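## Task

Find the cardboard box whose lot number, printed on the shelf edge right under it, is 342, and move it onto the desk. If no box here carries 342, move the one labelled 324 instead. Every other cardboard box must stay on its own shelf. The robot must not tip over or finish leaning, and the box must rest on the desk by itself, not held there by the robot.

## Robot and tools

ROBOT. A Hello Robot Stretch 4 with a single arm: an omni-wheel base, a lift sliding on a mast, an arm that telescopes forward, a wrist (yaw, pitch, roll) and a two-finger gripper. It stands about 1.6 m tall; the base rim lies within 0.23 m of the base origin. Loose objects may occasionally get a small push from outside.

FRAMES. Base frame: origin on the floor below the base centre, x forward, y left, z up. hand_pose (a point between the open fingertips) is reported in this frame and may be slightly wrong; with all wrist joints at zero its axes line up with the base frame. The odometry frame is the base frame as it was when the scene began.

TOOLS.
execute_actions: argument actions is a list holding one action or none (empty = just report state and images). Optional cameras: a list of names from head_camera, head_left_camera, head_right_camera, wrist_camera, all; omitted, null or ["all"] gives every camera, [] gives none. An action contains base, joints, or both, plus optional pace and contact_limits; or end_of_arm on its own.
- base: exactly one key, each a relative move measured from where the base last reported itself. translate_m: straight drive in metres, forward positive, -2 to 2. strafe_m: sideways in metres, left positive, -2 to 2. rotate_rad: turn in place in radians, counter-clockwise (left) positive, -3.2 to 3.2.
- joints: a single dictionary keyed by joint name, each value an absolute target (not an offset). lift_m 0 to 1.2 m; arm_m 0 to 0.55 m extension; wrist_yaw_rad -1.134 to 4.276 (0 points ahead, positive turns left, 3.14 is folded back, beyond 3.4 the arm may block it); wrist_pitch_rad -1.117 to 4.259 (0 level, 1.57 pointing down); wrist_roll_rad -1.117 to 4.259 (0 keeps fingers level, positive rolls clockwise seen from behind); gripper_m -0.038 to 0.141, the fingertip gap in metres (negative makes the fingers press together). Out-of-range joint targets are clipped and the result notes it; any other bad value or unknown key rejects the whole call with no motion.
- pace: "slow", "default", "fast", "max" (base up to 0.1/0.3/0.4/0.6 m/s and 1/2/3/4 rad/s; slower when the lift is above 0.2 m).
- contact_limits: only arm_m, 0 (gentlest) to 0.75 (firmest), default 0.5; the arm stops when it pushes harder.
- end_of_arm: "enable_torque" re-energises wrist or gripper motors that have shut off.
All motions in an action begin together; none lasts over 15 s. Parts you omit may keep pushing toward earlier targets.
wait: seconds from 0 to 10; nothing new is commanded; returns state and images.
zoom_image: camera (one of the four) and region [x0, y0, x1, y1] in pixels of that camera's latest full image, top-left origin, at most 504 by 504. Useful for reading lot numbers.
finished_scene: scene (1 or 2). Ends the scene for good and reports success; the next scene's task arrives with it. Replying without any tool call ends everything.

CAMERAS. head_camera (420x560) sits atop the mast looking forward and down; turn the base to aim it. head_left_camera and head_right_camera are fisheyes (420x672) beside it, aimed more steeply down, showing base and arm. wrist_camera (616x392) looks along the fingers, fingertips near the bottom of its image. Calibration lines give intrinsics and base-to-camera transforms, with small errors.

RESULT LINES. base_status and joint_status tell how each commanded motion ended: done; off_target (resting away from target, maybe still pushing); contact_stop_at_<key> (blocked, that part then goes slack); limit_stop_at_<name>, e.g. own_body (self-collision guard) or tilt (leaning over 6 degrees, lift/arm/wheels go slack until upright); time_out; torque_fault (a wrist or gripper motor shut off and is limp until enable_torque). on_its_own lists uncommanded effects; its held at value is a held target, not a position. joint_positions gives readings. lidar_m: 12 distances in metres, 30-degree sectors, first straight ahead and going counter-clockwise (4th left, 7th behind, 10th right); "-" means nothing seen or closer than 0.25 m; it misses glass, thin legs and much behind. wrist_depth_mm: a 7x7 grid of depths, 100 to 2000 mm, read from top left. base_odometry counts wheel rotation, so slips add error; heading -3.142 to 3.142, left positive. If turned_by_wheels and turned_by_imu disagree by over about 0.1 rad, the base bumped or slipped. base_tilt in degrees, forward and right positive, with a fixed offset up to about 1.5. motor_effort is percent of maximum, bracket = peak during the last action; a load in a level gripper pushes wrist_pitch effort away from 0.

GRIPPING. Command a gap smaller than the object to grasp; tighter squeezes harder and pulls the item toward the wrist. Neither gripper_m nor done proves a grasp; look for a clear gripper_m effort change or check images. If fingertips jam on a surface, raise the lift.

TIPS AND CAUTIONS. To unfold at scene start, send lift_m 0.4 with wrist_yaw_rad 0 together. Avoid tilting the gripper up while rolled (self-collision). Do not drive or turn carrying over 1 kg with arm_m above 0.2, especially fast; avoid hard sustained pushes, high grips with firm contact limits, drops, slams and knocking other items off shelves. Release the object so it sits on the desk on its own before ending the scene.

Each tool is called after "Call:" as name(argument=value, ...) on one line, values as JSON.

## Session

Call:
execute_actions(actions=[])

Scene clock: 0.00 s.
base_odometry: x=+0.000 y=+0.000 heading=+0.000 (m, m, rad; odometry frame)
turned_by_wheels: +0.000 (rad since the last result)
turned_by_imu: +0.000 (rad since the last result)
base_tilt: forward=+0.2 right=-0.4 (deg)
lidar_m: 2.36 1.26 0.82 0.75 0.75 1.93 1.89 1.26 0.80 0.70 0.73 0.92
base_status: not commanded
joint_positions: lift_m=+0.285 arm_m=-0.001 wrist_yaw_rad=+3.106 wrist_pitch_rad=+0.004 wrist_roll_rad=-0.007 gripper_m=+0.057
joint_status: not commanded
motor_effort: lift_m=+19 arm_m=-1 wrist_yaw_rad=-1 wrist_pitch_rad=-7 wrist_roll_rad=-1 gripper_m=-2 wheel_0=+0 wheel_1=+0 wheel_2=+0 (%)
hand_pose: x=-0.1151 y=+0.0977 z=+0.4621 quat_wxyz=(+0.018, -0.002, -0.003, +1.000) (m; base frame)
wrist_depth_mm: - 141 - - - - 1708 / - 141 - - - - 1708 / - 127 206 - - - 1708 / 109 139 257 - - - 1708 / 138 - - - - - 1708 / 1661 1921 214 1983 220 1983 1618 / 1229 1182 1182 160 1182 1229 1229
pictures: head_camera, head_left_camera, head_right_camera, wrist_camera
camera_calibration (this result's frames):
wrist_camera: T_world_to_cam=[[0.0694561, 0.997575, 0.00439268, -0.0944534], [-0.0360026, 0.00690707, -0.999328, 0.524997], [-0.996935, 0.0692512, 0.036395, 0.0855222], [0, 0, 0, 1]] pos_world=[0.110722, 0.0846756, 0.521946]
Images, in order (width x height): head_camera 420x560, head_left_camera 420x672, head_right_camera 420x672, wrist_camera 616x392.

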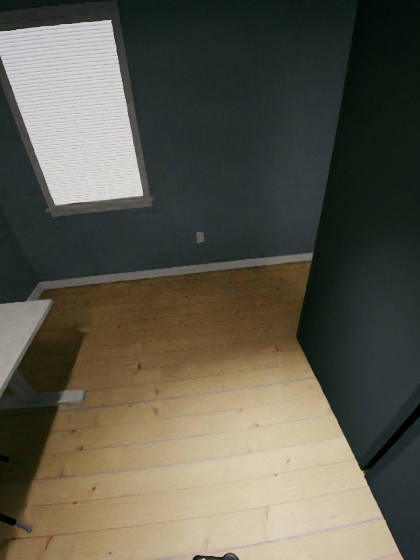

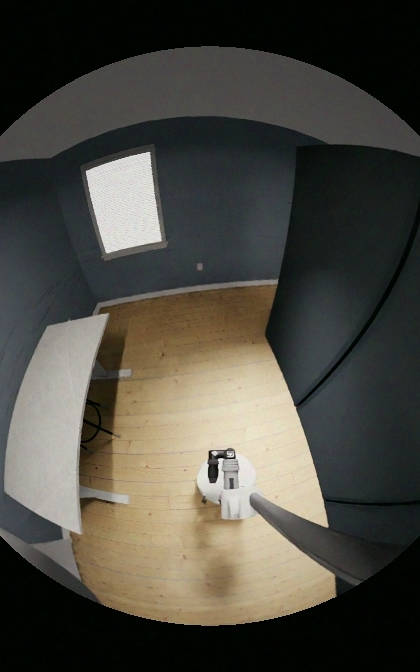

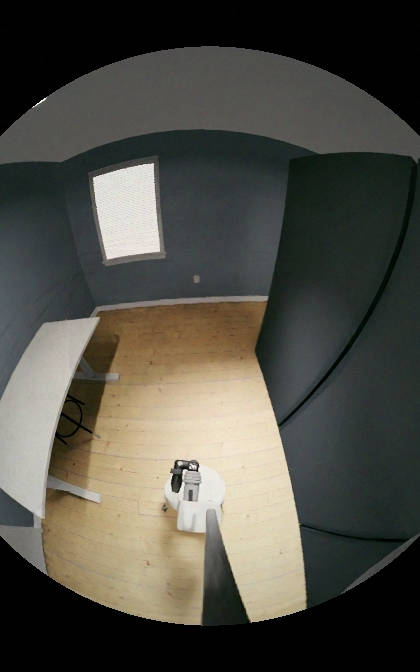

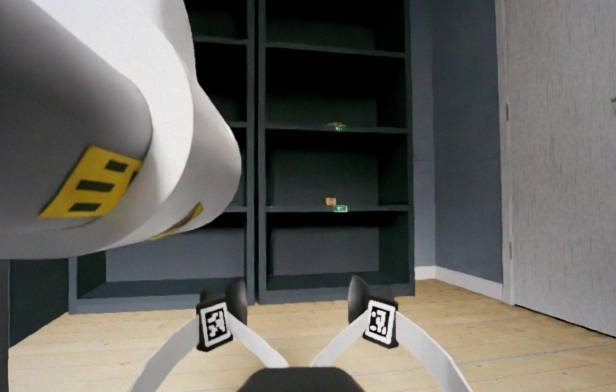

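Call:
execute_actions(actions=[{"base":{"rotate_rad":-2.89},"joints":{"lift_m":0.45,"wrist_yaw_rad":0,"gripper_m":0.14},"pace":"fast"}], cameras=["head_camera","wrist_camera"])

Call:
execute_actions(actions=[{"base":{"translate_m":0.6},"pace":"max"}], cameras=["head_camera","wrist_camera"])

Call:
zoom_image(camera="wrist_camera", region=[100, 60, 360, 300])

Call:
zoom_image(camera="wrist_camera", region=[356, 60, 616, 300])

Scene clock: 4.13 s.
base_odometry: x=+0.000 y=+0.000 heading=-2.890 (m, m, rad; odometry frame)
turned_by_wheels: -2.890 (rad since the last result)
turned_by_imu: -2.915 (rad since the last result)
base_tilt: forward=+0.1 right=-0.2 (deg)
lidar_m: 1.87 0.94 0.74 0.70 0.79 1.19 2.35 0.95 0.74 0.73 1.66 1.92
base_status: done
joint_positions: lift_m=+0.450 arm_m=-0.001 wrist_yaw_rad=+0.001 wrist_pitch_rad=+0.004 wrist_roll_rad=-0.007 gripper_m=+0.140
joint_status: all done
motor_effort: lift_m=+21(24) arm_m=-1(1) wrist_yaw_rad=-2(9) wrist_pitch_rad=-6(8) wrist_roll_rad=+1(0) gripper_m=-1(2) wheel_0=-1(9) wheel_1=-2(9) wheel_2=-3(7) (%)
hand_pose: x=+0.4586 y=-0.0873 z=+0.6269 quat_wxyz=(+1.000, -0.003, +0.002, +0.000) (m; base frame)
wrist_depth_mm: 1042 1464 - - 1808 - 1863 / 1042 1464 - - - - 1863 / 1042 1464 1921 - 1983 - 1863 / 1042 1397 - - - - 1921 / 1042 1430 - - - - 1808 / 1042 210 - - 1661 - 1863 / 1042 1308 1537 155 1618 1537 1537
pictures: head_camera, wrist_camera
camera_calibration (this result's frames):
wrist_camera: T_world_to_cam=[[-0.0329462, -0.999447, 0.00439364, -0.0777636], [0.0362166, -0.00558698, -0.999328, 0.677367], [0.998801, -0.032765, 0.0363807, -0.259858], [0, 0, 0, 1]] pos_world=[0.232453, -0.0824504, 0.686707]
Images, in order (width x height): head_camera 420x560, wrist_camera 616x392.

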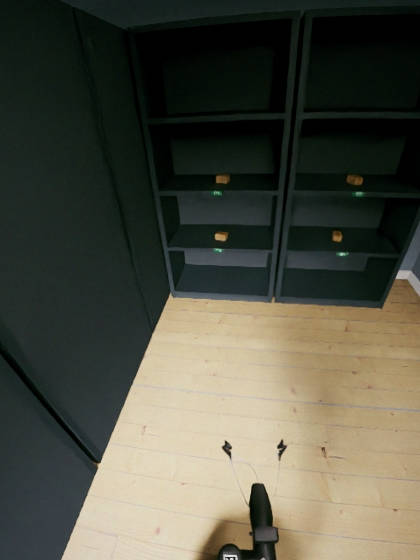

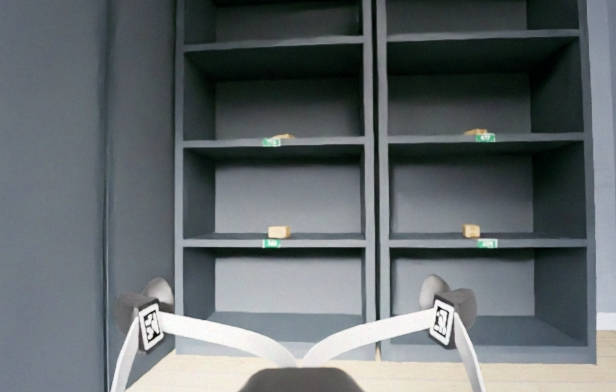

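Scene clock: 6.83 s.
base_odometry: x=-0.581 y=-0.149 heading=-2.891 (m, m, rad; odometry frame)
turned_by_wheels: +0.000 (rad since the last result)
turned_by_imu: -0.002 (rad since the last result)
base_tilt: forward=+0.3 right=-0.4 (deg)
lidar_m: 1.27 0.84 0.66 0.65 0.70 1.07 2.96 1.06 0.91 1.58 1.65 1.29
base_status: done
joint_positions: lift_m=+0.450 arm_m=-0.001 wrist_yaw_rad=+0.000 wrist_pitch_rad=+0.004 wrist_roll_rad=-0.007 gripper_m=+0.140
joint_status: not commanded
motor_effort: lift_m=+20(21) arm_m=-1(1) wrist_yaw_rad=-1(2) wrist_pitch_rad=-6(6) wrist_roll_rad=+2(1) gripper_m=-1(1) wheel_0=-1(8) wheel_1=-1(5) wheel_2=+1(13) (%)
hand_pose: x=+0.4586 y=-0.0874 z=+0.6270 quat_wxyz=(+1.000, -0.003, +0.002, +0.000) (m; base frame)
wrist_depth_mm: 946 1205 1576 1576 1138 1537 1499 / 946 1205 1618 1661 1098 1499 1499 / 960 1182 1537 1576 1205 1537 1464 / 946 1182 1576 1576 1182 1499 1499 / 931 1229 1576 1576 1138 1464 1430 / 931 211 1576 1576 1060 1430 1464 / 931 1160 1336 154 1118 1336 1397
pictures: head_camera, wrist_camera
camera_calibration (this result's frames):
wrist_camera: T_world_to_cam=[[-0.0333663, -0.999434, 0.00439351, -0.0776924], [0.0362233, -0.00560237, -0.999328, 0.67745], [0.998787, -0.0331847, 0.0363897, -0.259865], [0, 0, 0, 1]] pos_world=[0.232418, -0.0824766, 0.686792]
Images, in order (width x height): head_camera 420x560, wrist_camera 616x392.

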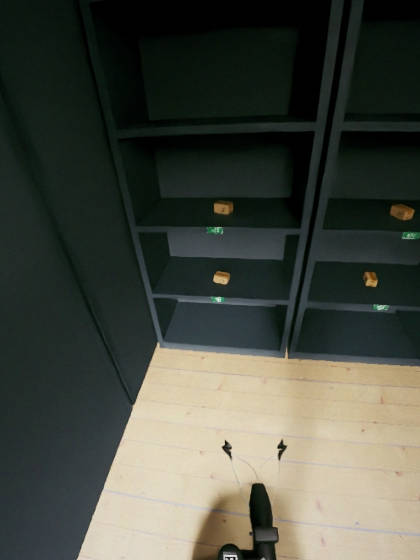

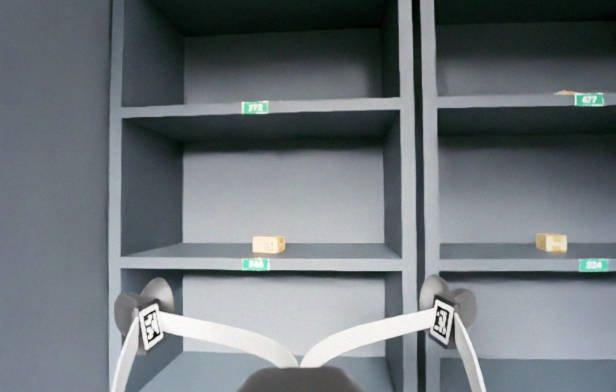

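Region (100, 60, 360, 300) of wrist_camera's 616x392 image, scaled by 1.938; it fills the top 465 rows of this view, and the rest is white.

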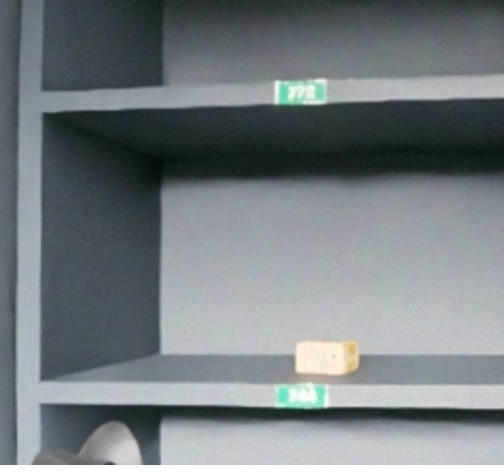

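Region (356, 60, 616, 300) of wrist_camera's 616x392 image, scaled by 1.938; it fills the top 465 rows of this view, and the rest is white.

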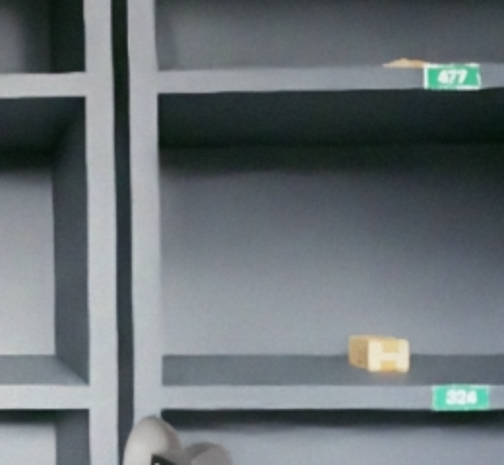

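Call:
execute_actions(actions=[{"base":{"rotate_rad":-0.09},"joints":{"lift_m":0.2},"pace":"fast"}], cameras=[])

Call:
execute_actions(actions=[{"base":{"translate_m":-2},"pace":"max"}], cameras=[])

Call:
execute_actions(actions=[{"base":{"translate_m":-0.46},"pace":"max"}], cameras=[])

Call:
execute_actions(actions=[{"base":{"rotate_rad":1.56},"pace":"fast"}], cameras=["head_camera","wrist_camera"])

Scene clock: 10.00 s.
base_odometry: x=-0.581 y=-0.149 heading=-2.981 (m, m, rad; odometry frame)
turned_by_wheels: -0.090 (rad since the last result)
turned_by_imu: -0.092 (rad since the last result)
base_tilt: forward=+0.2 right=-0.2 (deg)
lidar_m: 1.28 0.91 0.67 0.65 0.69 0.95 2.96 1.18 0.90 1.40 1.66 1.31
base_status: done
joint_positions: lift_m=+0.200 arm_m=-0.001 wrist_yaw_rad=+0.000 wrist_pitch_rad=+0.004 wrist_roll_rad=-0.007 gripper_m=+0.140
joint_status: all done
motor_effort: lift_m=+17(19) arm_m=-1(1) wrist_yaw_rad=-1(1) wrist_pitch_rad=-7(7) wrist_roll_rad=+1(1) gripper_m=+0(1) wheel_0=+0(5) wheel_1=-2(4) wheel_2=-1(7) (%)
hand_pose: x=+0.4586 y=-0.0874 z=+0.3772 quat_wxyz=(+1.000, -0.003, +0.002, +0.000) (m; base frame)
wrist_depth_mm: 1078 1229 1281 1308 1205 1308 1281 / 1098 1397 1576 1576 1397 1537 1499 / 1078 1464 1576 1576 1576 1576 1537 / 1098 1281 1576 1576 1160 1537 1464 / 1060 1464 1537 1576 1499 1576 1537 / 1060 210 1336 1308 1098 1182 1281 / 991 976 991 154 1008 946 1025
pictures: none
No camera images: the call's "cameras" was empty. Leave "cameras" out to get every camera's image.

Scene clock: 14.90 s.
base_odometry: x=+1.393 y=+0.171 heading=-2.981 (m, m, rad; odometry frame)
turned_by_wheels: +0.000 (rad since the last result)
turned_by_imu: +0.003 (rad since the last result)
base_tilt: forward=+0.2 right=-0.5 (deg)
lidar_m: 2.56 0.99 0.72 0.70 1.36 1.01 0.97 1.02 1.44 0.76 0.78 1.13
base_status: done
joint_positions: lift_m=+0.200 arm_m=-0.001 wrist_yaw_rad=+0.000 wrist_pitch_rad=+0.004 wrist_roll_rad=-0.007 gripper_m=+0.140
joint_status: not commanded
motor_effort: lift_m=+17(17) arm_m=-1(1) wrist_yaw_rad=-1(2) wrist_pitch_rad=-7(7) wrist_roll_rad=-1(1) gripper_m=+0(0) wheel_0=+1(8) wheel_1=+1(6) wheel_2=+0(14) (%)
hand_pose: x=+0.4586 y=-0.0874 z=+0.3772 quat_wxyz=(+1.000, -0.003, +0.002, +0.000) (m; base frame)
wrist_depth_mm: 1205 1756 - - - - - / 1160 1756 - - - - - / 1160 1756 - - - - 1618 / 1182 1708 - - - - - / 1182 1756 - - - - - / 1138 210 1576 1618 1430 1255 1576 / 991 976 960 154 1025 946 1025
pictures: none
No camera images: the call's "cameras" was empty. Leave "cameras" out to get every camera's image.

Scene clock: 17.17 s.
base_odometry: x=+1.847 y=+0.244 heading=-2.981 (m, m, rad; odometry frame)
turned_by_wheels: +0.000 (rad since the last result)
turned_by_imu: +0.001 (rad since the last result)
base_tilt: forward=+0.1 right=-0.3 (deg)
lidar_m: 2.57 1.00 0.85 1.89 0.72 0.53 0.50 0.54 0.76 1.52 0.95 1.07
base_status: done
joint_positions: lift_m=+0.200 arm_m=-0.001 wrist_yaw_rad=+0.000 wrist_pitch_rad=+0.004 wrist_roll_rad=-0.007 gripper_m=+0.140
joint_status: not commanded
motor_effort: lift_m=+17(17) arm_m=-1(1) wrist_yaw_rad=-1(1) wrist_pitch_rad=-6(5) wrist_roll_rad=+1(1) gripper_m=-1(0) wheel_0=+1(7) wheel_1=+1(13) wheel_2=-1(14) (%)
hand_pose: x=+0.4586 y=-0.0874 z=+0.3772 quat_wxyz=(+1.000, -0.003, +0.002, +0.000) (m; base frame)
wrist_depth_mm: 1229 1808 - - - - - / 1160 1756 - - - - - / 1205 1756 - - - - 1430 / 1182 1756 - - - - - / 1160 1756 - - - - 1983 / 1160 210 1661 1661 1464 1430 1499 / 1042 976 960 154 1042 946 1008
pictures: none
No camera images: the call's "cameras" was empty. Leave "cameras" out to get every camera's image.

Scene clock: 18.90 s.
base_odometry: x=+1.847 y=+0.244 heading=-1.421 (m, m, rad; odometry frame)
turned_by_wheels: +1.560 (rad since the last result)
turned_by_imu: +1.572 (rad since the last result)
base_tilt: forward=+0.2 right=-0.4 (deg)
lidar_m: 2.00 0.76 0.53 0.50 0.55 0.70 1.51 0.99 1.07 2.74 1.05 0.88
base_status: done
joint_positions: lift_m=+0.200 arm_m=-0.001 wrist_yaw_rad=+0.000 wrist_pitch_rad=+0.004 wrist_roll_rad=-0.007 gripper_m=+0.140
joint_status: not commanded
motor_effort: lift_m=+17(17) arm_m=-2(1) wrist_yaw_rad=-1(1) wrist_pitch_rad=-7(6) wrist_roll_rad=+1(2) gripper_m=+0(1) wheel_0=-1(7) wheel_1=+0(8) wheel_2=+0(9) (%)
hand_pose: x=+0.4586 y=-0.0874 z=+0.3772 quat_wxyz=(+1.000, -0.003, +0.002, +0.000) (m; base frame)
wrist_depth_mm: 931 1397 - - - 809 569 / 917 1366 - - - 820 569 / 917 1366 - - - 831 574 / 931 1397 1921 - - 842 580 / 917 1397 - - - 820 574 / 904 211 1661 1661 1464 723 580 / 904 960 976 155 1042 788 574
pictures: head_camera, wrist_camera
camera_calibration (this result's frames):
wrist_camera: T_world_to_cam=[[-0.0334155, -0.999432, 0.0043933, -0.0765863], [0.0362238, -0.00560397, -0.999328, 0.427816], [0.998785, -0.0332339, 0.0363904, -0.250781], [0, 0, 0, 1]] pos_world=[0.23242, -0.0824797, 0.436991]
Images, in order (width x height): head_camera 420x560, wrist_camera 616x392.

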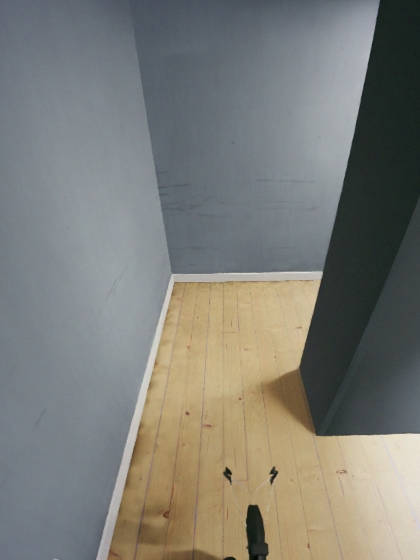

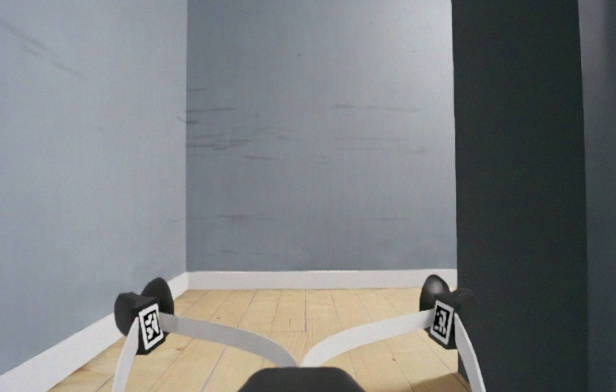

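Call:
execute_actions(actions=[{"base":{"translate_m":1.82},"joints":{"wrist_yaw_rad":-1.1,"lift_m":0.5},"pace":"max"}], cameras=[])

Call:
execute_actions(actions=[{"base":{"rotate_rad":-1.57},"pace":"fast"}], cameras=["head_camera","wrist_camera"])

Scene clock: 24.87 s.
base_odometry: x=+2.120 y=-1.555 heading=-1.421 (m, m, rad; odometry frame)
turned_by_wheels: +0.000 (rad since the last result)
turned_by_imu: -0.006 (rad since the last result)
base_tilt: forward=+0.1 right=-0.3 (deg)
lidar_m: 0.37 0.38 0.53 0.49 0.53 0.75 2.19 0.76 0.88 1.51 0.56 0.38
base_status: done
joint_positions: lift_m=+0.500 arm_m=-0.001 wrist_yaw_rad=-1.100 wrist_pitch_rad=+0.004 wrist_roll_rad=-0.007 gripper_m=+0.140
joint_status: all done
motor_effort: lift_m=+20(24) arm_m=-1(1) wrist_yaw_rad=-1(16) wrist_pitch_rad=-6(8) wrist_roll_rad=+1(1) gripper_m=-1(0) wheel_0=-1(8) wheel_1=-1(13) wheel_2=+1(15) (%)
hand_pose: x=+0.2231 y=-0.2968 z=+0.6770 quat_wxyz=(+0.853, -0.002, +0.003, -0.523) (m; base frame)
wrist_depth_mm: 267 325 433 661 1336 - - / 263 329 436 654 1308 - - / 262 327 433 647 1281 - - / 262 325 433 647 1281 - - / 262 327 433 634 1229 - - / 260 210 413 640 891 - - / 263 298 399 155 1229 1618 1756
pictures: none
No camera images: the call's "cameras" was empty. Leave "cameras" out to get every camera's image.

Scene clock: 26.60 s.
base_odometry: x=+2.120 y=-1.555 heading=-2.991 (m, m, rad; odometry frame)
turned_by_wheels: -1.570 (rad since the last result)
turned_by_imu: -1.583 (rad since the last result)
base_tilt: forward=+0.2 right=-0.4 (deg)
lidar_m: 1.46 0.55 0.38 0.38 0.38 0.51 0.49 0.52 0.74 2.13 0.77 0.88
base_status: done
joint_positions: lift_m=+0.500 arm_m=-0.001 wrist_yaw_rad=-1.100 wrist_pitch_rad=+0.004 wrist_roll_rad=-0.007 gripper_m=+0.140
joint_status: not commanded
motor_effort: lift_m=+20(20) arm_m=-1(1) wrist_yaw_rad=-1(1) wrist_pitch_rad=-7(6) wrist_roll_rad=-1(2) gripper_m=-2(0) wheel_0=+2(7) wheel_1=+1(5) wheel_2=-1(8) (%)
hand_pose: x=+0.2231 y=-0.2968 z=+0.6770 quat_wxyz=(+0.853, -0.002, +0.003, -0.523) (m; base frame)
wrist_depth_mm: 1229 1397 1281 878 - - - / 1138 1366 683 866 - - - / 1118 1281 931 854 - - - / 1182 1397 1255 866 - - - / 1138 1366 1138 866 - - - / 1098 210 676 878 - - - / 1205 1366 1229 154 1756 1618 1756
pictures: head_camera, wrist_camera
camera_calibration (this result's frames):
wrist_camera: T_world_to_cam=[[-0.90583, -0.423618, 0.0043902, 0.0704796], [0.0114812, -0.034907, -0.999325, 0.731618], [0.423485, -0.905168, 0.0364834, -0.163914], [0, 0, 0, 1]] pos_world=[0.124858, -0.0929744, 0.736794]
Images, in order (width x height): head_camera 420x560, wrist_camera 616x392.

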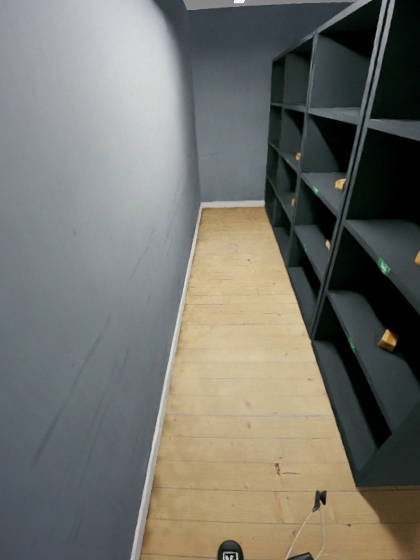

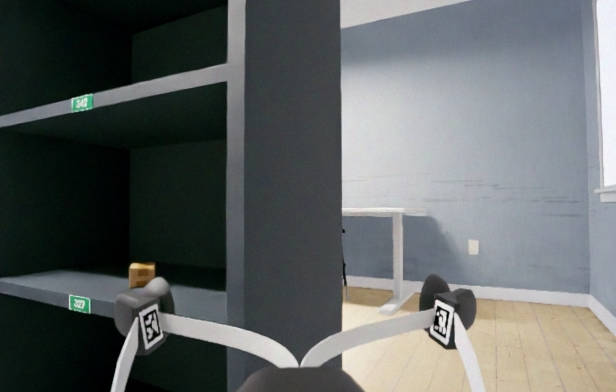

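Call:
execute_actions(actions=[{"base":{"translate_m":0.95},"joints":{"lift_m":0.96,"wrist_pitch_rad":0.35},"pace":"max"}], cameras=[])

Call:
execute_actions(actions=[{"base":{"rotate_rad":-1.56},"joints":{"wrist_yaw_rad":0},"pace":"fast"}], cameras=["head_camera","wrist_camera"])

Scene clock: 31.07 s.
base_odometry: x=+1.180 y=-1.698 heading=-2.991 (m, m, rad; odometry frame)
turned_by_wheels: +0.000 (rad since the last result)
turned_by_imu: -0.003 (rad since the last result)
base_tilt: forward=+0.2 right=-0.4 (deg)
lidar_m: 1.41 0.54 0.38 0.36 0.38 0.54 1.45 1.53 0.65 0.58 0.62 0.89
base_status: done
joint_positions: lift_m=+0.960 arm_m=-0.001 wrist_yaw_rad=-1.100 wrist_pitch_rad=+0.352 wrist_roll_rad=-0.007 gripper_m=+0.140
joint_status: all done
motor_effort: lift_m=+20(26) arm_m=-1(1) wrist_yaw_rad=-1(1) wrist_pitch_rad=-6(4) wrist_roll_rad=-2(1) gripper_m=-1(1) wheel_0=-1(8) wheel_1=-1(6) wheel_2=+2(14) (%)
hand_pose: x=+0.2150 y=-0.2810 z=+1.0387 quat_wxyz=(+0.840, +0.089, +0.151, -0.514) (m; base frame)
wrist_depth_mm: 1138 1255 1138 627 891 831 768 / 1160 1308 1205 661 946 866 778 / 1060 960 798 699 946 866 820 / 1205 1499 715 640 585 591 544 / 1229 1430 1336 768 1060 960 473 / 1281 211 1042 820 1042 991 931 / 1366 1430 891 153 866 831 904
pictures: none
No camera images: the call's "cameras" was empty. Leave "cameras" out to get every camera's image.

Scene clock: 33.27 s.
base_odometry: x=+1.180 y=-1.698 heading=+1.733 (m, m, rad; odometry frame)
turned_by_wheels: -1.560 (rad since the last result)
turned_by_imu: -1.574 (rad since the last result)
base_tilt: forward=+0.1 right=-0.4 (deg)
lidar_m: 0.59 0.62 0.91 1.34 0.54 0.38 0.36 0.38 0.53 1.44 1.50 0.62
base_status: done
joint_positions: lift_m=+0.960 arm_m=-0.001 wrist_yaw_rad=+0.000 wrist_pitch_rad=+0.352 wrist_roll_rad=-0.007 gripper_m=+0.140
joint_status: all done
motor_effort: lift_m=+20(20) arm_m=-1(1) wrist_yaw_rad=+0(2) wrist_pitch_rad=-6(7) wrist_roll_rad=+1(1) gripper_m=+0(0) wheel_0=+0(6) wheel_1=-1(7) wheel_2=+1(6) (%)
hand_pose: x=+0.4409 y=-0.0875 z=+1.0387 quat_wxyz=(+0.985, -0.003, +0.175, +0.000) (m; base frame)
wrist_depth_mm: 741 768 768 768 768 707 480 / 723 798 809 809 820 691 480 / 732 831 831 831 831 707 484 / 574 574 535 580 580 580 484 / 424 424 424 424 424 424 427 / 741 210 991 976 960 597 480 / 750 842 842 154 866 640 488
pictures: head_camera, wrist_camera
camera_calibration (this result's frames):
wrist_camera: T_world_to_cam=[[-0.0303004, -0.99942, 0.0155482, -0.0931496], [-0.306599, -0.00551222, -0.951823, 1.19135], [0.951356, -0.0336077, -0.306254, 0.119606], [0, 0, 0, 1]] pos_world=[0.248655, -0.082509, 1.17203]
Images, in order (width x height): head_camera 420x560, wrist_camera 616x392.

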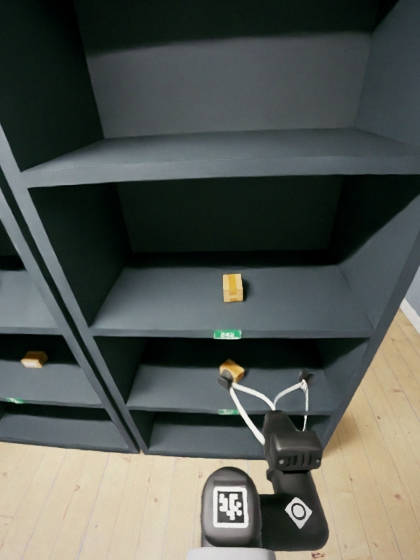

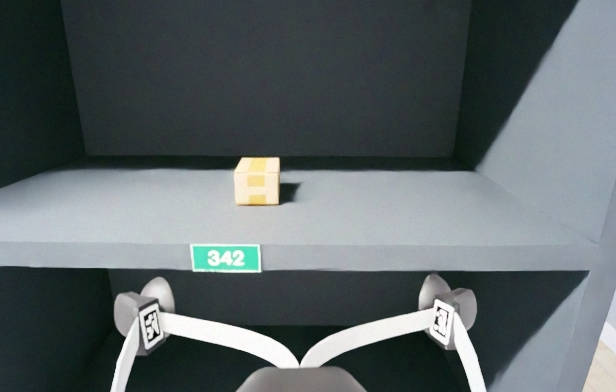

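Call:
execute_actions(actions=[{"base":{"strafe_m":0.06},"joints":{"arm_m":0.34,"lift_m":0.94},"contact_limits":{"arm_m":0.25}}], cameras=["head_camera","wrist_camera"])

Scene clock: 36.10 s.
base_odometry: x=+1.121 y=-1.708 heading=+1.732 (m, m, rad; odometry frame)
turned_by_wheels: +0.000 (rad since the last result)
turned_by_imu: -0.001 (rad since the last result)
base_tilt: forward=+0.3 right=-0.4 (deg)
lidar_m: 0.60 0.64 0.89 1.34 0.52 0.38 0.35 0.38 0.56 1.51 1.60 0.62
base_status: done
joint_positions: lift_m=+0.940 arm_m=+0.339 wrist_yaw_rad=+0.000 wrist_pitch_rad=+0.352 wrist_roll_rad=-0.007 gripper_m=+0.140
joint_status: all done
motor_effort: lift_m=+16(18) arm_m=+6(9) wrist_yaw_rad=-1(0) wrist_pitch_rad=-6(6) wrist_roll_rad=+0(0) gripper_m=-1(1) wheel_0=+0(8) wheel_1=-2(14) wheel_2=+0(1) (%)
contact_limits: arm_m 0.25
hand_pose: x=+0.7807 y=-0.0874 z=+1.0190 quat_wxyz=(+0.985, -0.003, +0.175, +0.001) (m; base frame)
wrist_depth_mm: 452 459 452 445 449 449 449 / 477 473 477 477 473 469 473 / 496 500 500 496 500 500 492 / 504 508 504 504 512 504 504 / 345 345 347 240 351 349 351 / 263 211 253 189 220 254 264 / 211 205 206 153 206 206 217
pictures: head_camera, wrist_camera
camera_calibration (this result's frames):
wrist_camera: T_world_to_cam=[[-0.0298909, -0.999432, 0.0155463, -0.0827554], [-0.306539, -0.0056381, -0.951841, 1.27673], [0.951389, -0.0332169, -0.306197, -0.20973], [0, 0, 0, 1]] pos_world=[0.58843, -0.0824767, 1.15232]
Images, in order (width x height): head_camera 420x560, wrist_camera 616x392.

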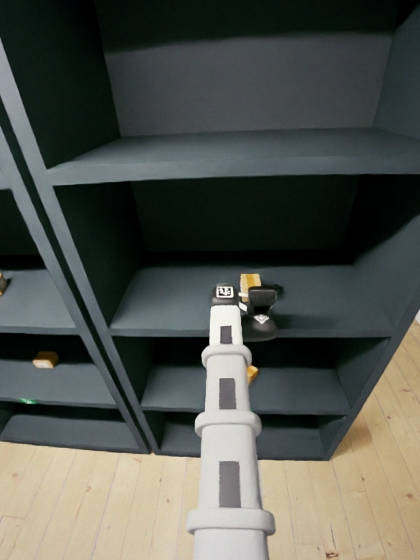

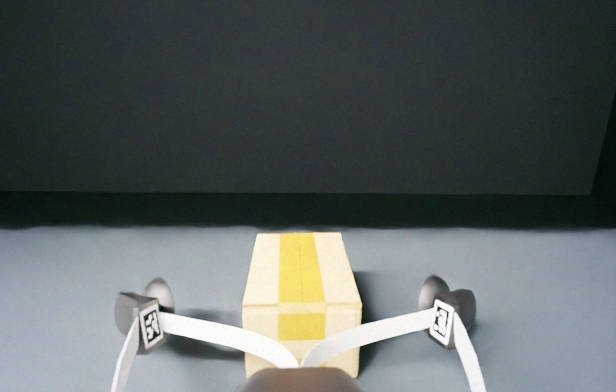

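Call:
execute_actions(actions=[{"joints":{"gripper_m":0.01,"lift_m":0.936}}], cameras=["wrist_camera"])

Call:
execute_actions(actions=[{"joints":{"lift_m":0.97}}], cameras=["wrist_camera"])

Call:
execute_actions(actions=[{"joints":{"arm_m":0},"pace":"fast"}], cameras=["wrist_camera"])

Scene clock: 39.60 s.
base_odometry: x=+1.121 y=-1.708 heading=+1.732 (m, m, rad; odometry frame)
turned_by_wheels: +0.000 (rad since the last result)
turned_by_imu: -0.001 (rad since the last result)
base_tilt: forward=+0.1 right=-0.2 (deg)
lidar_m: 0.59 0.64 0.90 1.36 0.51 0.37 0.36 0.38 0.56 1.49 1.58 0.62
base_status: not commanded
joint_positions: lift_m=+0.936 arm_m=+0.339 wrist_yaw_rad=+0.000 wrist_pitch_rad=+0.353 wrist_roll_rad=-0.007 gripper_m=+0.010
joint_status: all done
motor_effort: lift_m=+17(18) arm_m=+6(6) wrist_yaw_rad=-1(1) wrist_pitch_rad=-7(8) wrist_roll_rad=-1(3) gripper_m=-20(19) wheel_0=-1(0) wheel_1=-2(2) wheel_2=+0(0) (%)
hand_pose: x=+0.7806 y=-0.0874 z=+1.0148 quat_wxyz=(+0.984, -0.003, +0.175, +0.001) (m; base frame)
wrist_depth_mm: 455 452 449 455 455 452 452 / 480 473 473 477 469 473 469 / 496 496 500 496 500 496 492 / 484 484 492 492 496 496 500 / 334 334 338 220 340 340 338 / 255 255 185 173 209 257 257 / 206 170 182 176 193 193 215
pictures: wrist_camera
camera_calibration (this result's frames):
wrist_camera: T_world_to_cam=[[-0.0298792, -0.999432, 0.0155686, -0.0827238], [-0.307238, -0.00563851, -0.951616, 1.27302], [0.951163, -0.0332168, -0.306895, -0.210067], [0, 0, 0, 1]] pos_world=[0.588456, -0.0824766, 1.14824]
Images, in order (width x height): wrist_camera 616x392.

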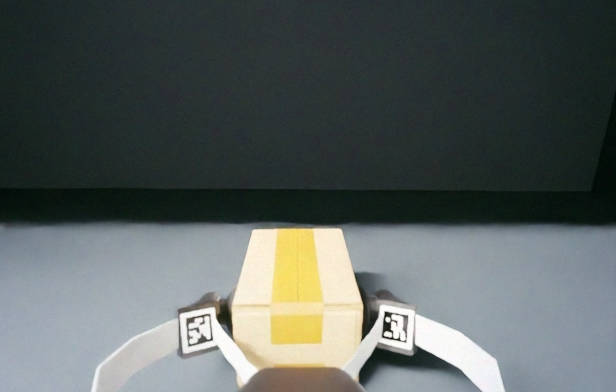

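Scene clock: 40.57 s.
base_odometry: x=+1.121 y=-1.708 heading=+1.732 (m, m, rad; odometry frame)
turned_by_wheels: +0.000 (rad since the last result)
turned_by_imu: +0.000 (rad since the last result)
base_tilt: forward=+0.3 right=-0.3 (deg)
lidar_m: 0.59 0.64 0.92 1.34 0.50 0.38 0.35 0.39 0.55 1.50 1.57 0.63
base_status: not commanded
joint_positions: lift_m=+0.970 arm_m=+0.339 wrist_yaw_rad=+0.000 wrist_pitch_rad=+0.353 wrist_roll_rad=-0.007 gripper_m=+0.010
joint_status: all done
motor_effort: lift_m=+22(22) arm_m=+6(6) wrist_yaw_rad=-1(1) wrist_pitch_rad=-9(7) wrist_roll_rad=-1(0) gripper_m=-19(21) wheel_0=+0(0) wheel_1=-2(2) wheel_2=+0(0) (%)
hand_pose: x=+0.7806 y=-0.0874 z=+1.0483 quat_wxyz=(+0.984, -0.003, +0.176, +0.001) (m; base frame)
wrist_depth_mm: 452 452 452 452 449 452 452 / 473 469 473 473 469 473 469 / 496 500 496 496 500 492 492 / 521 521 517 512 521 521 512 / 407 410 407 219 415 415 415 / 309 312 184 173 210 317 314 / 249 169 181 175 235 235 251
pictures: wrist_camera
camera_calibration (this result's frames):
wrist_camera: T_world_to_cam=[[-0.0298763, -0.999432, 0.0155743, -0.083254], [-0.307421, -0.00563847, -0.951557, 1.30496], [0.951104, -0.0332169, -0.307078, -0.199535], [0, 0, 0, 1]] pos_world=[0.588464, -0.0824767, 1.18177]
Images, in order (width x height): wrist_camera 616x392.

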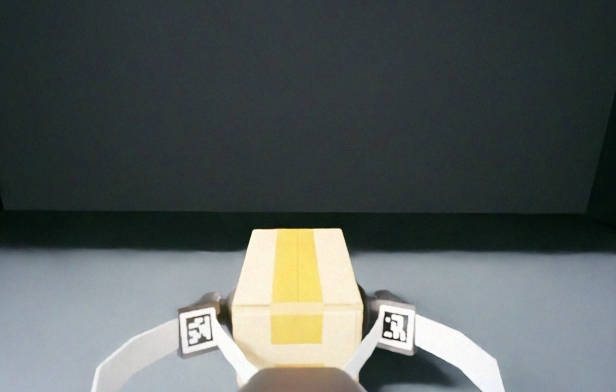

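Scene clock: 42.37 s.
base_odometry: x=+1.121 y=-1.708 heading=+1.732 (m, m, rad; odometry frame)
turned_by_wheels: +0.000 (rad since the last result)
turned_by_imu: +0.000 (rad since the last result)
base_tilt: forward=+0.0 right=-0.3 (deg)
lidar_m: 0.58 0.62 0.91 1.34 0.52 0.38 0.35 0.38 0.56 1.50 1.59 0.61
base_status: not commanded
joint_positions: lift_m=+0.970 arm_m=+0.001 wrist_yaw_rad=+0.000 wrist_pitch_rad=+0.353 wrist_roll_rad=-0.007 gripper_m=+0.010
joint_status: all done
motor_effort: lift_m=+22(22) arm_m=-6(6) wrist_yaw_rad=+0(1) wrist_pitch_rad=-10(8) wrist_roll_rad=+2(1) gripper_m=-20(20) wheel_0=+0(1) wheel_1=-2(2) wheel_2=+0(0) (%)
hand_pose: x=+0.4426 y=-0.0875 z=+1.0482 quat_wxyz=(+0.984, -0.003, +0.176, +0.000) (m; base frame)
wrist_depth_mm: 654 778 759 759 768 759 574 / 640 798 798 809 788 778 574 / 647 842 820 842 842 820 569 / 585 597 603 603 609 609 539 / 439 427 421 220 430 427 430 / 647 960 185 172 210 820 564 / 668 169 182 175 820 668 569
pictures: wrist_camera
camera_calibration (this result's frames):
wrist_camera: T_world_to_cam=[[-0.0302203, -0.999422, 0.0155846, -0.0933005], [-0.307754, -0.00553076, -0.95145, 1.20104], [0.950986, -0.0335494, -0.307409, 0.1222], [0, 0, 0, 1]] pos_world=[0.250594, -0.0825042, 1.18175]
Images, in order (width x height): wrist_camera 616x392.

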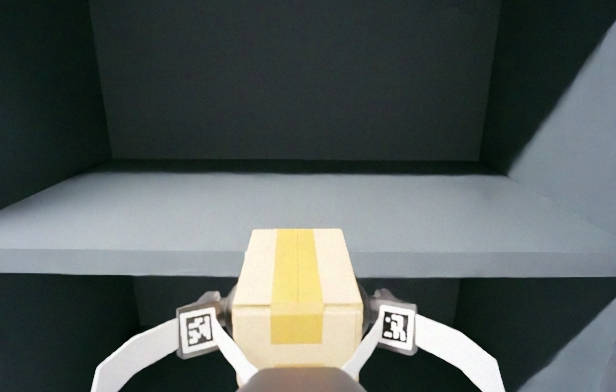

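Call:
execute_actions(actions=[{"base":{"strafe_m":-1.0},"joints":{"lift_m":0.5},"pace":"max"}], cameras=["head_camera"])

Call:
execute_actions(actions=[{"base":{"translate_m":1.9},"pace":"max"}], cameras=[])

Call:
execute_actions(actions=[{"base":{"strafe_m":0.95},"joints":{"lift_m":0.85,"wrist_yaw_rad":0.4},"pace":"max"}], cameras=["head_camera","wrist_camera"])

Scene clock: 47.77 s.
base_odometry: x=+2.108 y=-1.547 heading=+1.733 (m, m, rad; odometry frame)
turned_by_wheels: +0.000 (rad since the last result)
turned_by_imu: -0.002 (rad since the last result)
base_tilt: forward=+0.2 right=-0.3 (deg)
lidar_m: 2.17 0.75 0.86 1.45 0.56 0.41 0.38 0.42 0.51 0.50 0.55 0.77
base_status: done
joint_positions: lift_m=+0.500 arm_m=+0.001 wrist_yaw_rad=+0.000 wrist_pitch_rad=+0.353 wrist_roll_rad=-0.007 gripper_m=+0.010
joint_status: all done
motor_effort: lift_m=+18(21) arm_m=-5(6) wrist_yaw_rad=-1(0) wrist_pitch_rad=-9(9) wrist_roll_rad=+0(1) gripper_m=-19(19) wheel_0=+0(10) wheel_1=+2(9) wheel_2=+0(1) (%)
hand_pose: x=+0.4426 y=-0.0874 z=+0.5786 quat_wxyz=(+0.984, -0.003, +0.176, +0.001) (m; base frame)
wrist_depth_mm: - - - - - 976 668 / - - - - 1983 960 676 / - - - - - 976 668 / 820 - - - - 976 676 / 831 1576 1618 220 1499 960 668 / 809 1205 184 172 210 960 668 / 842 169 182 175 904 788 661
pictures: head_camera
Images, in order (width x height): head_camera 420x560.

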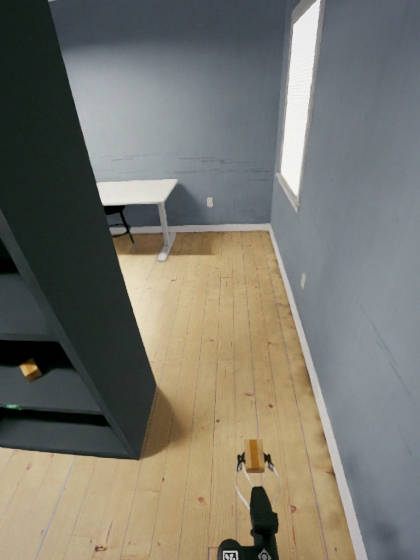

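Scene clock: 52.97 s.
base_odometry: x=+1.802 y=+0.328 heading=+1.733 (m, m, rad; odometry frame)
turned_by_wheels: +0.000 (rad since the last result)
turned_by_imu: -0.006 (rad since the last result)
base_tilt: forward=+0.1 right=-0.4 (deg)
lidar_m: 1.43 0.85 0.94 2.96 1.13 0.92 2.14 0.78 0.58 0.55 0.57 0.80
base_status: done
joint_positions: lift_m=+0.500 arm_m=+0.001 wrist_yaw_rad=+0.000 wrist_pitch_rad=+0.353 wrist_roll_rad=-0.007 gripper_m=+0.010
joint_status: not commanded
motor_effort: lift_m=+18(18) arm_m=-6(6) wrist_yaw_rad=-1(1) wrist_pitch_rad=-8(9) wrist_roll_rad=+0(0) gripper_m=-19(19) wheel_0=+0(9) wheel_1=+0(4) wheel_2=+2(12) (%)
hand_pose: x=+0.4426 y=-0.0874 z=+0.5786 quat_wxyz=(+0.984, -0.003, +0.176, +0.001) (m; base frame)
wrist_depth_mm: 1098 1182 1118 1138 1138 1060 699 / 1160 1160 1182 1205 1160 1060 732 / 1205 1229 1255 1229 1255 1060 732 / 1308 1281 1308 1308 1308 1078 750 / 1366 1397 1397 220 1336 1078 741 / 1160 1182 183 172 211 1025 741 / 946 169 181 175 904 831 732
pictures: none
No camera images: the call's "cameras" was empty. Leave "cameras" out to get every camera's image.

Scene clock: 56.17 s.
base_odometry: x=+0.864 y=+0.175 heading=+1.733 (m, m, rad; odometry frame)
turned_by_wheels: +0.000 (rad since the last result)
turned_by_imu: +0.000 (rad since the last result)
base_tilt: forward=+0.4 right=-0.3 (deg)
lidar_m: 0.65 0.70 1.02 2.74 1.12 0.82 0.77 0.84 1.57 1.49 1.58 0.69
base_status: done
joint_positions: lift_m=+0.850 arm_m=+0.001 wrist_yaw_rad=+0.400 wrist_pitch_rad=+0.353 wrist_roll_rad=-0.007 gripper_m=+0.010
joint_status: all done
motor_effort: lift_m=+21(24) arm_m=-6(6) wrist_yaw_rad=+0(5) wrist_pitch_rad=-11(10) wrist_roll_rad=+1(1) gripper_m=-19(19) wheel_0=+1(12) wheel_1=+0(11) wheel_2=+1(1) (%)
hand_pose: x=+0.4553 y=+0.0249 z=+0.9283 quat_wxyz=(+0.965, -0.038, +0.171, +0.196) (m; base frame)
wrist_depth_mm: 1708 1499 1366 1255 1118 1025 976 / 1756 1537 1464 1281 1138 1060 1008 / 1921 1618 1464 1366 1255 1118 1025 / 1078 1078 1098 1098 1098 1098 1042 / 854 741 759 220 759 759 759 / 1756 1618 185 172 210 569 564 / 1464 169 182 175 473 424 459
pictures: head_camera, wrist_camera
camera_calibration (this result's frames):
wrist_camera: T_world_to_cam=[[0.361518, -0.932235, 0.0155785, -0.158767], [-0.281126, -0.12492, -0.951506, 1.08243], [0.888973, 0.339607, -0.307237, 0.0959096], [0, 0, 0, 1]] pos_world=[0.276436, -0.0453616, 1.06188]
Images, in order (width x height): head_camera 420x560, wrist_camera 616x392.

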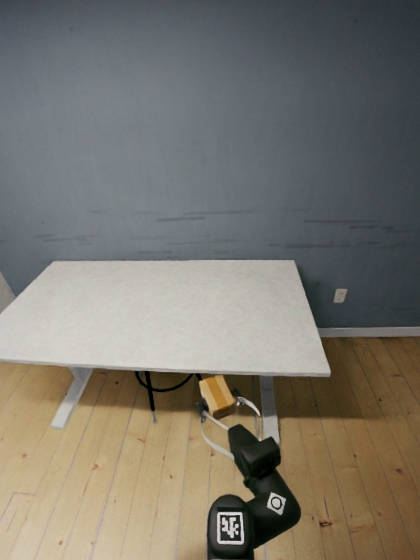

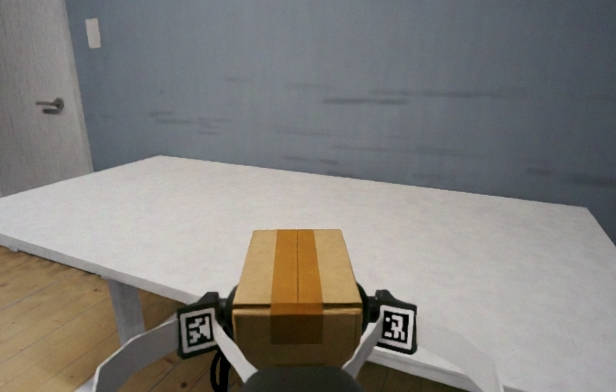

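Call:
execute_actions(actions=[{"joints":{"lift_m":0.71,"arm_m":0.4},"pace":"fast"}], cameras=[])

Call:
execute_actions(actions=[{"joints":{"lift_m":0.67}}], cameras=["wrist_camera"])

Scene clock: 59.00 s.
base_odometry: x=+0.864 y=+0.175 heading=+1.733 (m, m, rad; odometry frame)
turned_by_wheels: +0.000 (rad since the last result)
turned_by_imu: -0.001 (rad since the last result)
base_tilt: forward=+0.3 right=-0.2 (deg)
lidar_m: 0.65 0.70 1.01 2.74 1.09 0.82 0.78 0.84 1.57 1.49 1.56 0.68
base_status: not commanded
joint_positions: lift_m=+0.710 arm_m=+0.399 wrist_yaw_rad=+0.400 wrist_pitch_rad=+0.353 wrist_roll_rad=-0.007 gripper_m=+0.010
joint_status: all done
motor_effort: lift_m=+17(18) arm_m=+6(7) wrist_yaw_rad=-1(1) wrist_pitch_rad=-9(8) wrist_roll_rad=-1(0) gripper_m=-21(19) wheel_0=+1(1) wheel_1=+0(0) wheel_2=+1(1) (%)
hand_pose: x=+0.8533 y=+0.0249 z=+0.7886 quat_wxyz=(+0.965, -0.038, +0.171, +0.196) (m; base frame)
wrist_depth_mm: 1138 991 917 820 750 676 647 / 1205 1060 946 854 778 715 668 / 1182 1042 976 866 809 741 691 / 627 621 621 634 627 634 634 / 433 427 433 220 436 436 436 / 327 330 185 172 210 330 330 / 264 170 182 176 248 247 265
pictures: none
No camera images: the call's "cameras" was empty. Leave "cameras" out to get every camera's image.

Scene clock: 60.00 s.
base_odometry: x=+0.864 y=+0.175 heading=+1.733 (m, m, rad; odometry frame)
turned_by_wheels: +0.000 (rad since the last result)
turned_by_imu: +0.000 (rad since the last result)
base_tilt: forward=+0.3 right=-0.3 (deg)
lidar_m: 0.65 0.71 1.03 2.73 1.10 0.81 0.78 0.83 1.55 1.50 1.54 0.69
base_status: not commanded
joint_positions: lift_m=+0.670 arm_m=+0.399 wrist_yaw_rad=+0.400 wrist_pitch_rad=+0.353 wrist_roll_rad=-0.007 gripper_m=+0.010
joint_status: all done
motor_effort: lift_m=+17(16) arm_m=+6(6) wrist_yaw_rad=-1(1) wrist_pitch_rad=-9(9) wrist_roll_rad=+1(0) gripper_m=-19(20) wheel_0=+1(1) wheel_1=+0(0) wheel_2=+1(1) (%)
hand_pose: x=+0.8533 y=+0.0249 z=+0.7487 quat_wxyz=(+0.965, -0.038, +0.171, +0.196) (m; base frame)
wrist_depth_mm: 1138 991 904 820 750 683 647 / 1205 1042 960 854 788 715 668 / 917 904 931 866 778 732 691 / 500 504 504 504 500 504 508 / 343 345 347 220 349 349 347 / 262 264 184 172 210 264 265 / 211 170 182 176 198 198 216
pictures: wrist_camera
camera_calibration (this result's frames):
wrist_camera: T_world_to_cam=[[0.361617, -0.932197, 0.015576, -0.299901], [-0.281042, -0.124921, -0.95153, 1.02331], [0.888959, 0.339712, -0.30716, -0.313155], [0, 0, 0, 1]] pos_world=[0.674424, -0.0453513, 0.882192]
Images, in order (width x height): wrist_camera 616x392.

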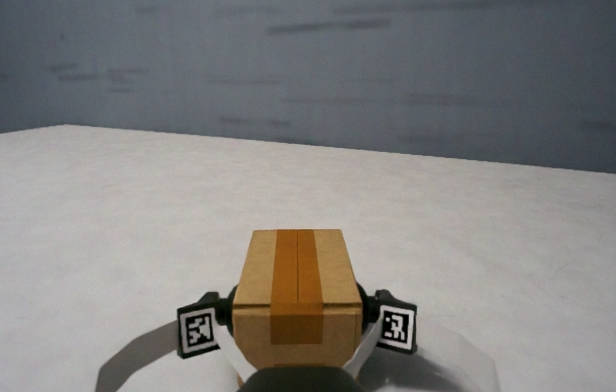

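Call:
execute_actions(actions=[{"joints":{"lift_m":0.665,"gripper_m":0.12}}], cameras=[])

Call:
execute_actions(actions=[{"joints":{"lift_m":0.76},"pace":"fast"}], cameras=["head_camera","wrist_camera"])

Scene clock: 62.77 s.
base_odometry: x=+0.864 y=+0.175 heading=+1.733 (m, m, rad; odometry frame)
turned_by_wheels: +0.000 (rad since the last result)
turned_by_imu: -0.001 (rad since the last result)
base_tilt: forward=+0.2 right=-0.3 (deg)
lidar_m: 0.65 0.70 1.01 2.73 1.12 0.81 0.78 0.84 1.56 1.50 1.57 0.68
base_status: not commanded
joint_positions: lift_m=+0.665 arm_m=+0.399 wrist_yaw_rad=+0.400 wrist_pitch_rad=+0.352 wrist_roll_rad=-0.007 gripper_m=+0.120
joint_status: all done
motor_effort: lift_m=+17(16) arm_m=+6(6) wrist_yaw_rad=+0(1) wrist_pitch_rad=-7(9) wrist_roll_rad=+2(2) gripper_m=-1(15) wheel_0=+1(1) wheel_1=+0(0) wheel_2=+1(1) (%)
hand_pose: x=+0.8533 y=+0.0249 z=+0.7439 quat_wxyz=(+0.965, -0.038, +0.171, +0.196) (m; base frame)
wrist_depth_mm: 1118 1008 904 809 750 691 640 / 1205 1060 931 842 778 715 668 / 904 891 904 866 788 732 691 / 492 492 496 496 492 496 500 / 336 336 336 229 338 340 342 / 256 244 212 186 221 258 256 / 205 199 200 151 201 199 215
pictures: none
No camera images: the call's "cameras" was empty. Leave "cameras" out to get every camera's image.

Scene clock: 63.93 s.
base_odometry: x=+0.864 y=+0.175 heading=+1.733 (m, m, rad; odometry frame)
turned_by_wheels: +0.000 (rad since the last result)
turned_by_imu: +0.000 (rad since the last result)
base_tilt: forward=+0.2 right=-0.2 (deg)
lidar_m: 0.66 0.68 1.04 2.76 1.14 0.83 0.78 0.82 1.54 1.49 1.55 0.69
base_status: not commanded
joint_positions: lift_m=+0.760 arm_m=+0.399 wrist_yaw_rad=+0.400 wrist_pitch_rad=+0.352 wrist_roll_rad=-0.007 gripper_m=+0.120
joint_status: all done
motor_effort: lift_m=+22(22) arm_m=+6(6) wrist_yaw_rad=+0(1) wrist_pitch_rad=-7(8) wrist_roll_rad=+0(1) gripper_m=-1(1) wheel_0=+1(1) wheel_1=+0(0) wheel_2=+1(1) (%)
hand_pose: x=+0.8533 y=+0.0249 z=+0.8385 quat_wxyz=(+0.965, -0.038, +0.171, +0.196) (m; base frame)
wrist_depth_mm: 1160 1008 891 809 750 683 640 / 1205 1060 946 854 788 707 676 / 1229 1118 991 904 820 741 691 / 788 809 798 809 788 750 715 / 544 539 549 554 549 549 549 / 413 394 415 415 222 415 415 / 332 320 322 151 324 324 347
pictures: head_camera, wrist_camera
camera_calibration (this result's frames):
wrist_camera: T_world_to_cam=[[0.361606, -0.932201, 0.0155538, -0.301272], [-0.280395, -0.124647, -0.951757, 1.10843], [0.889168, 0.3398, -0.306458, -0.286409], [0, 0, 0, 1]] pos_world=[0.674406, -0.0453611, 0.971871]
Images, in order (width x height): head_camera 420x560, wrist_camera 616x392.

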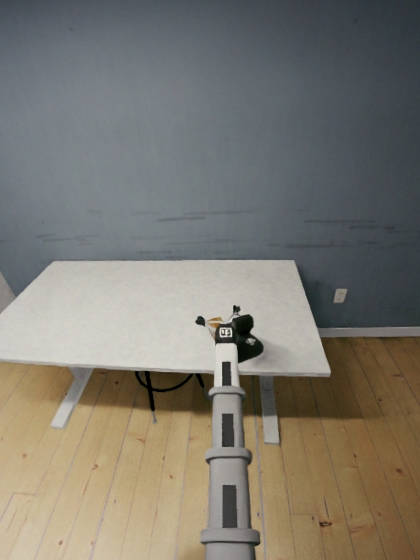

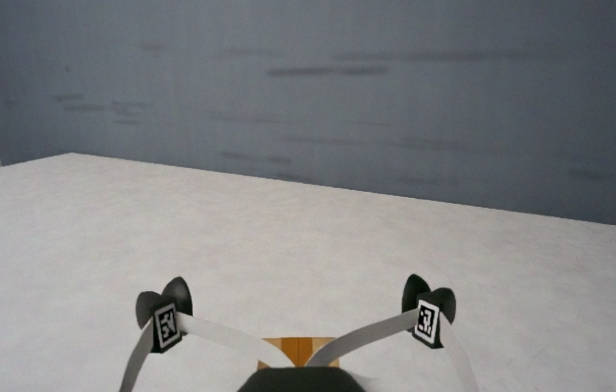

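Call:
finished_scene(scene=2)

The scene is finished: the task was done.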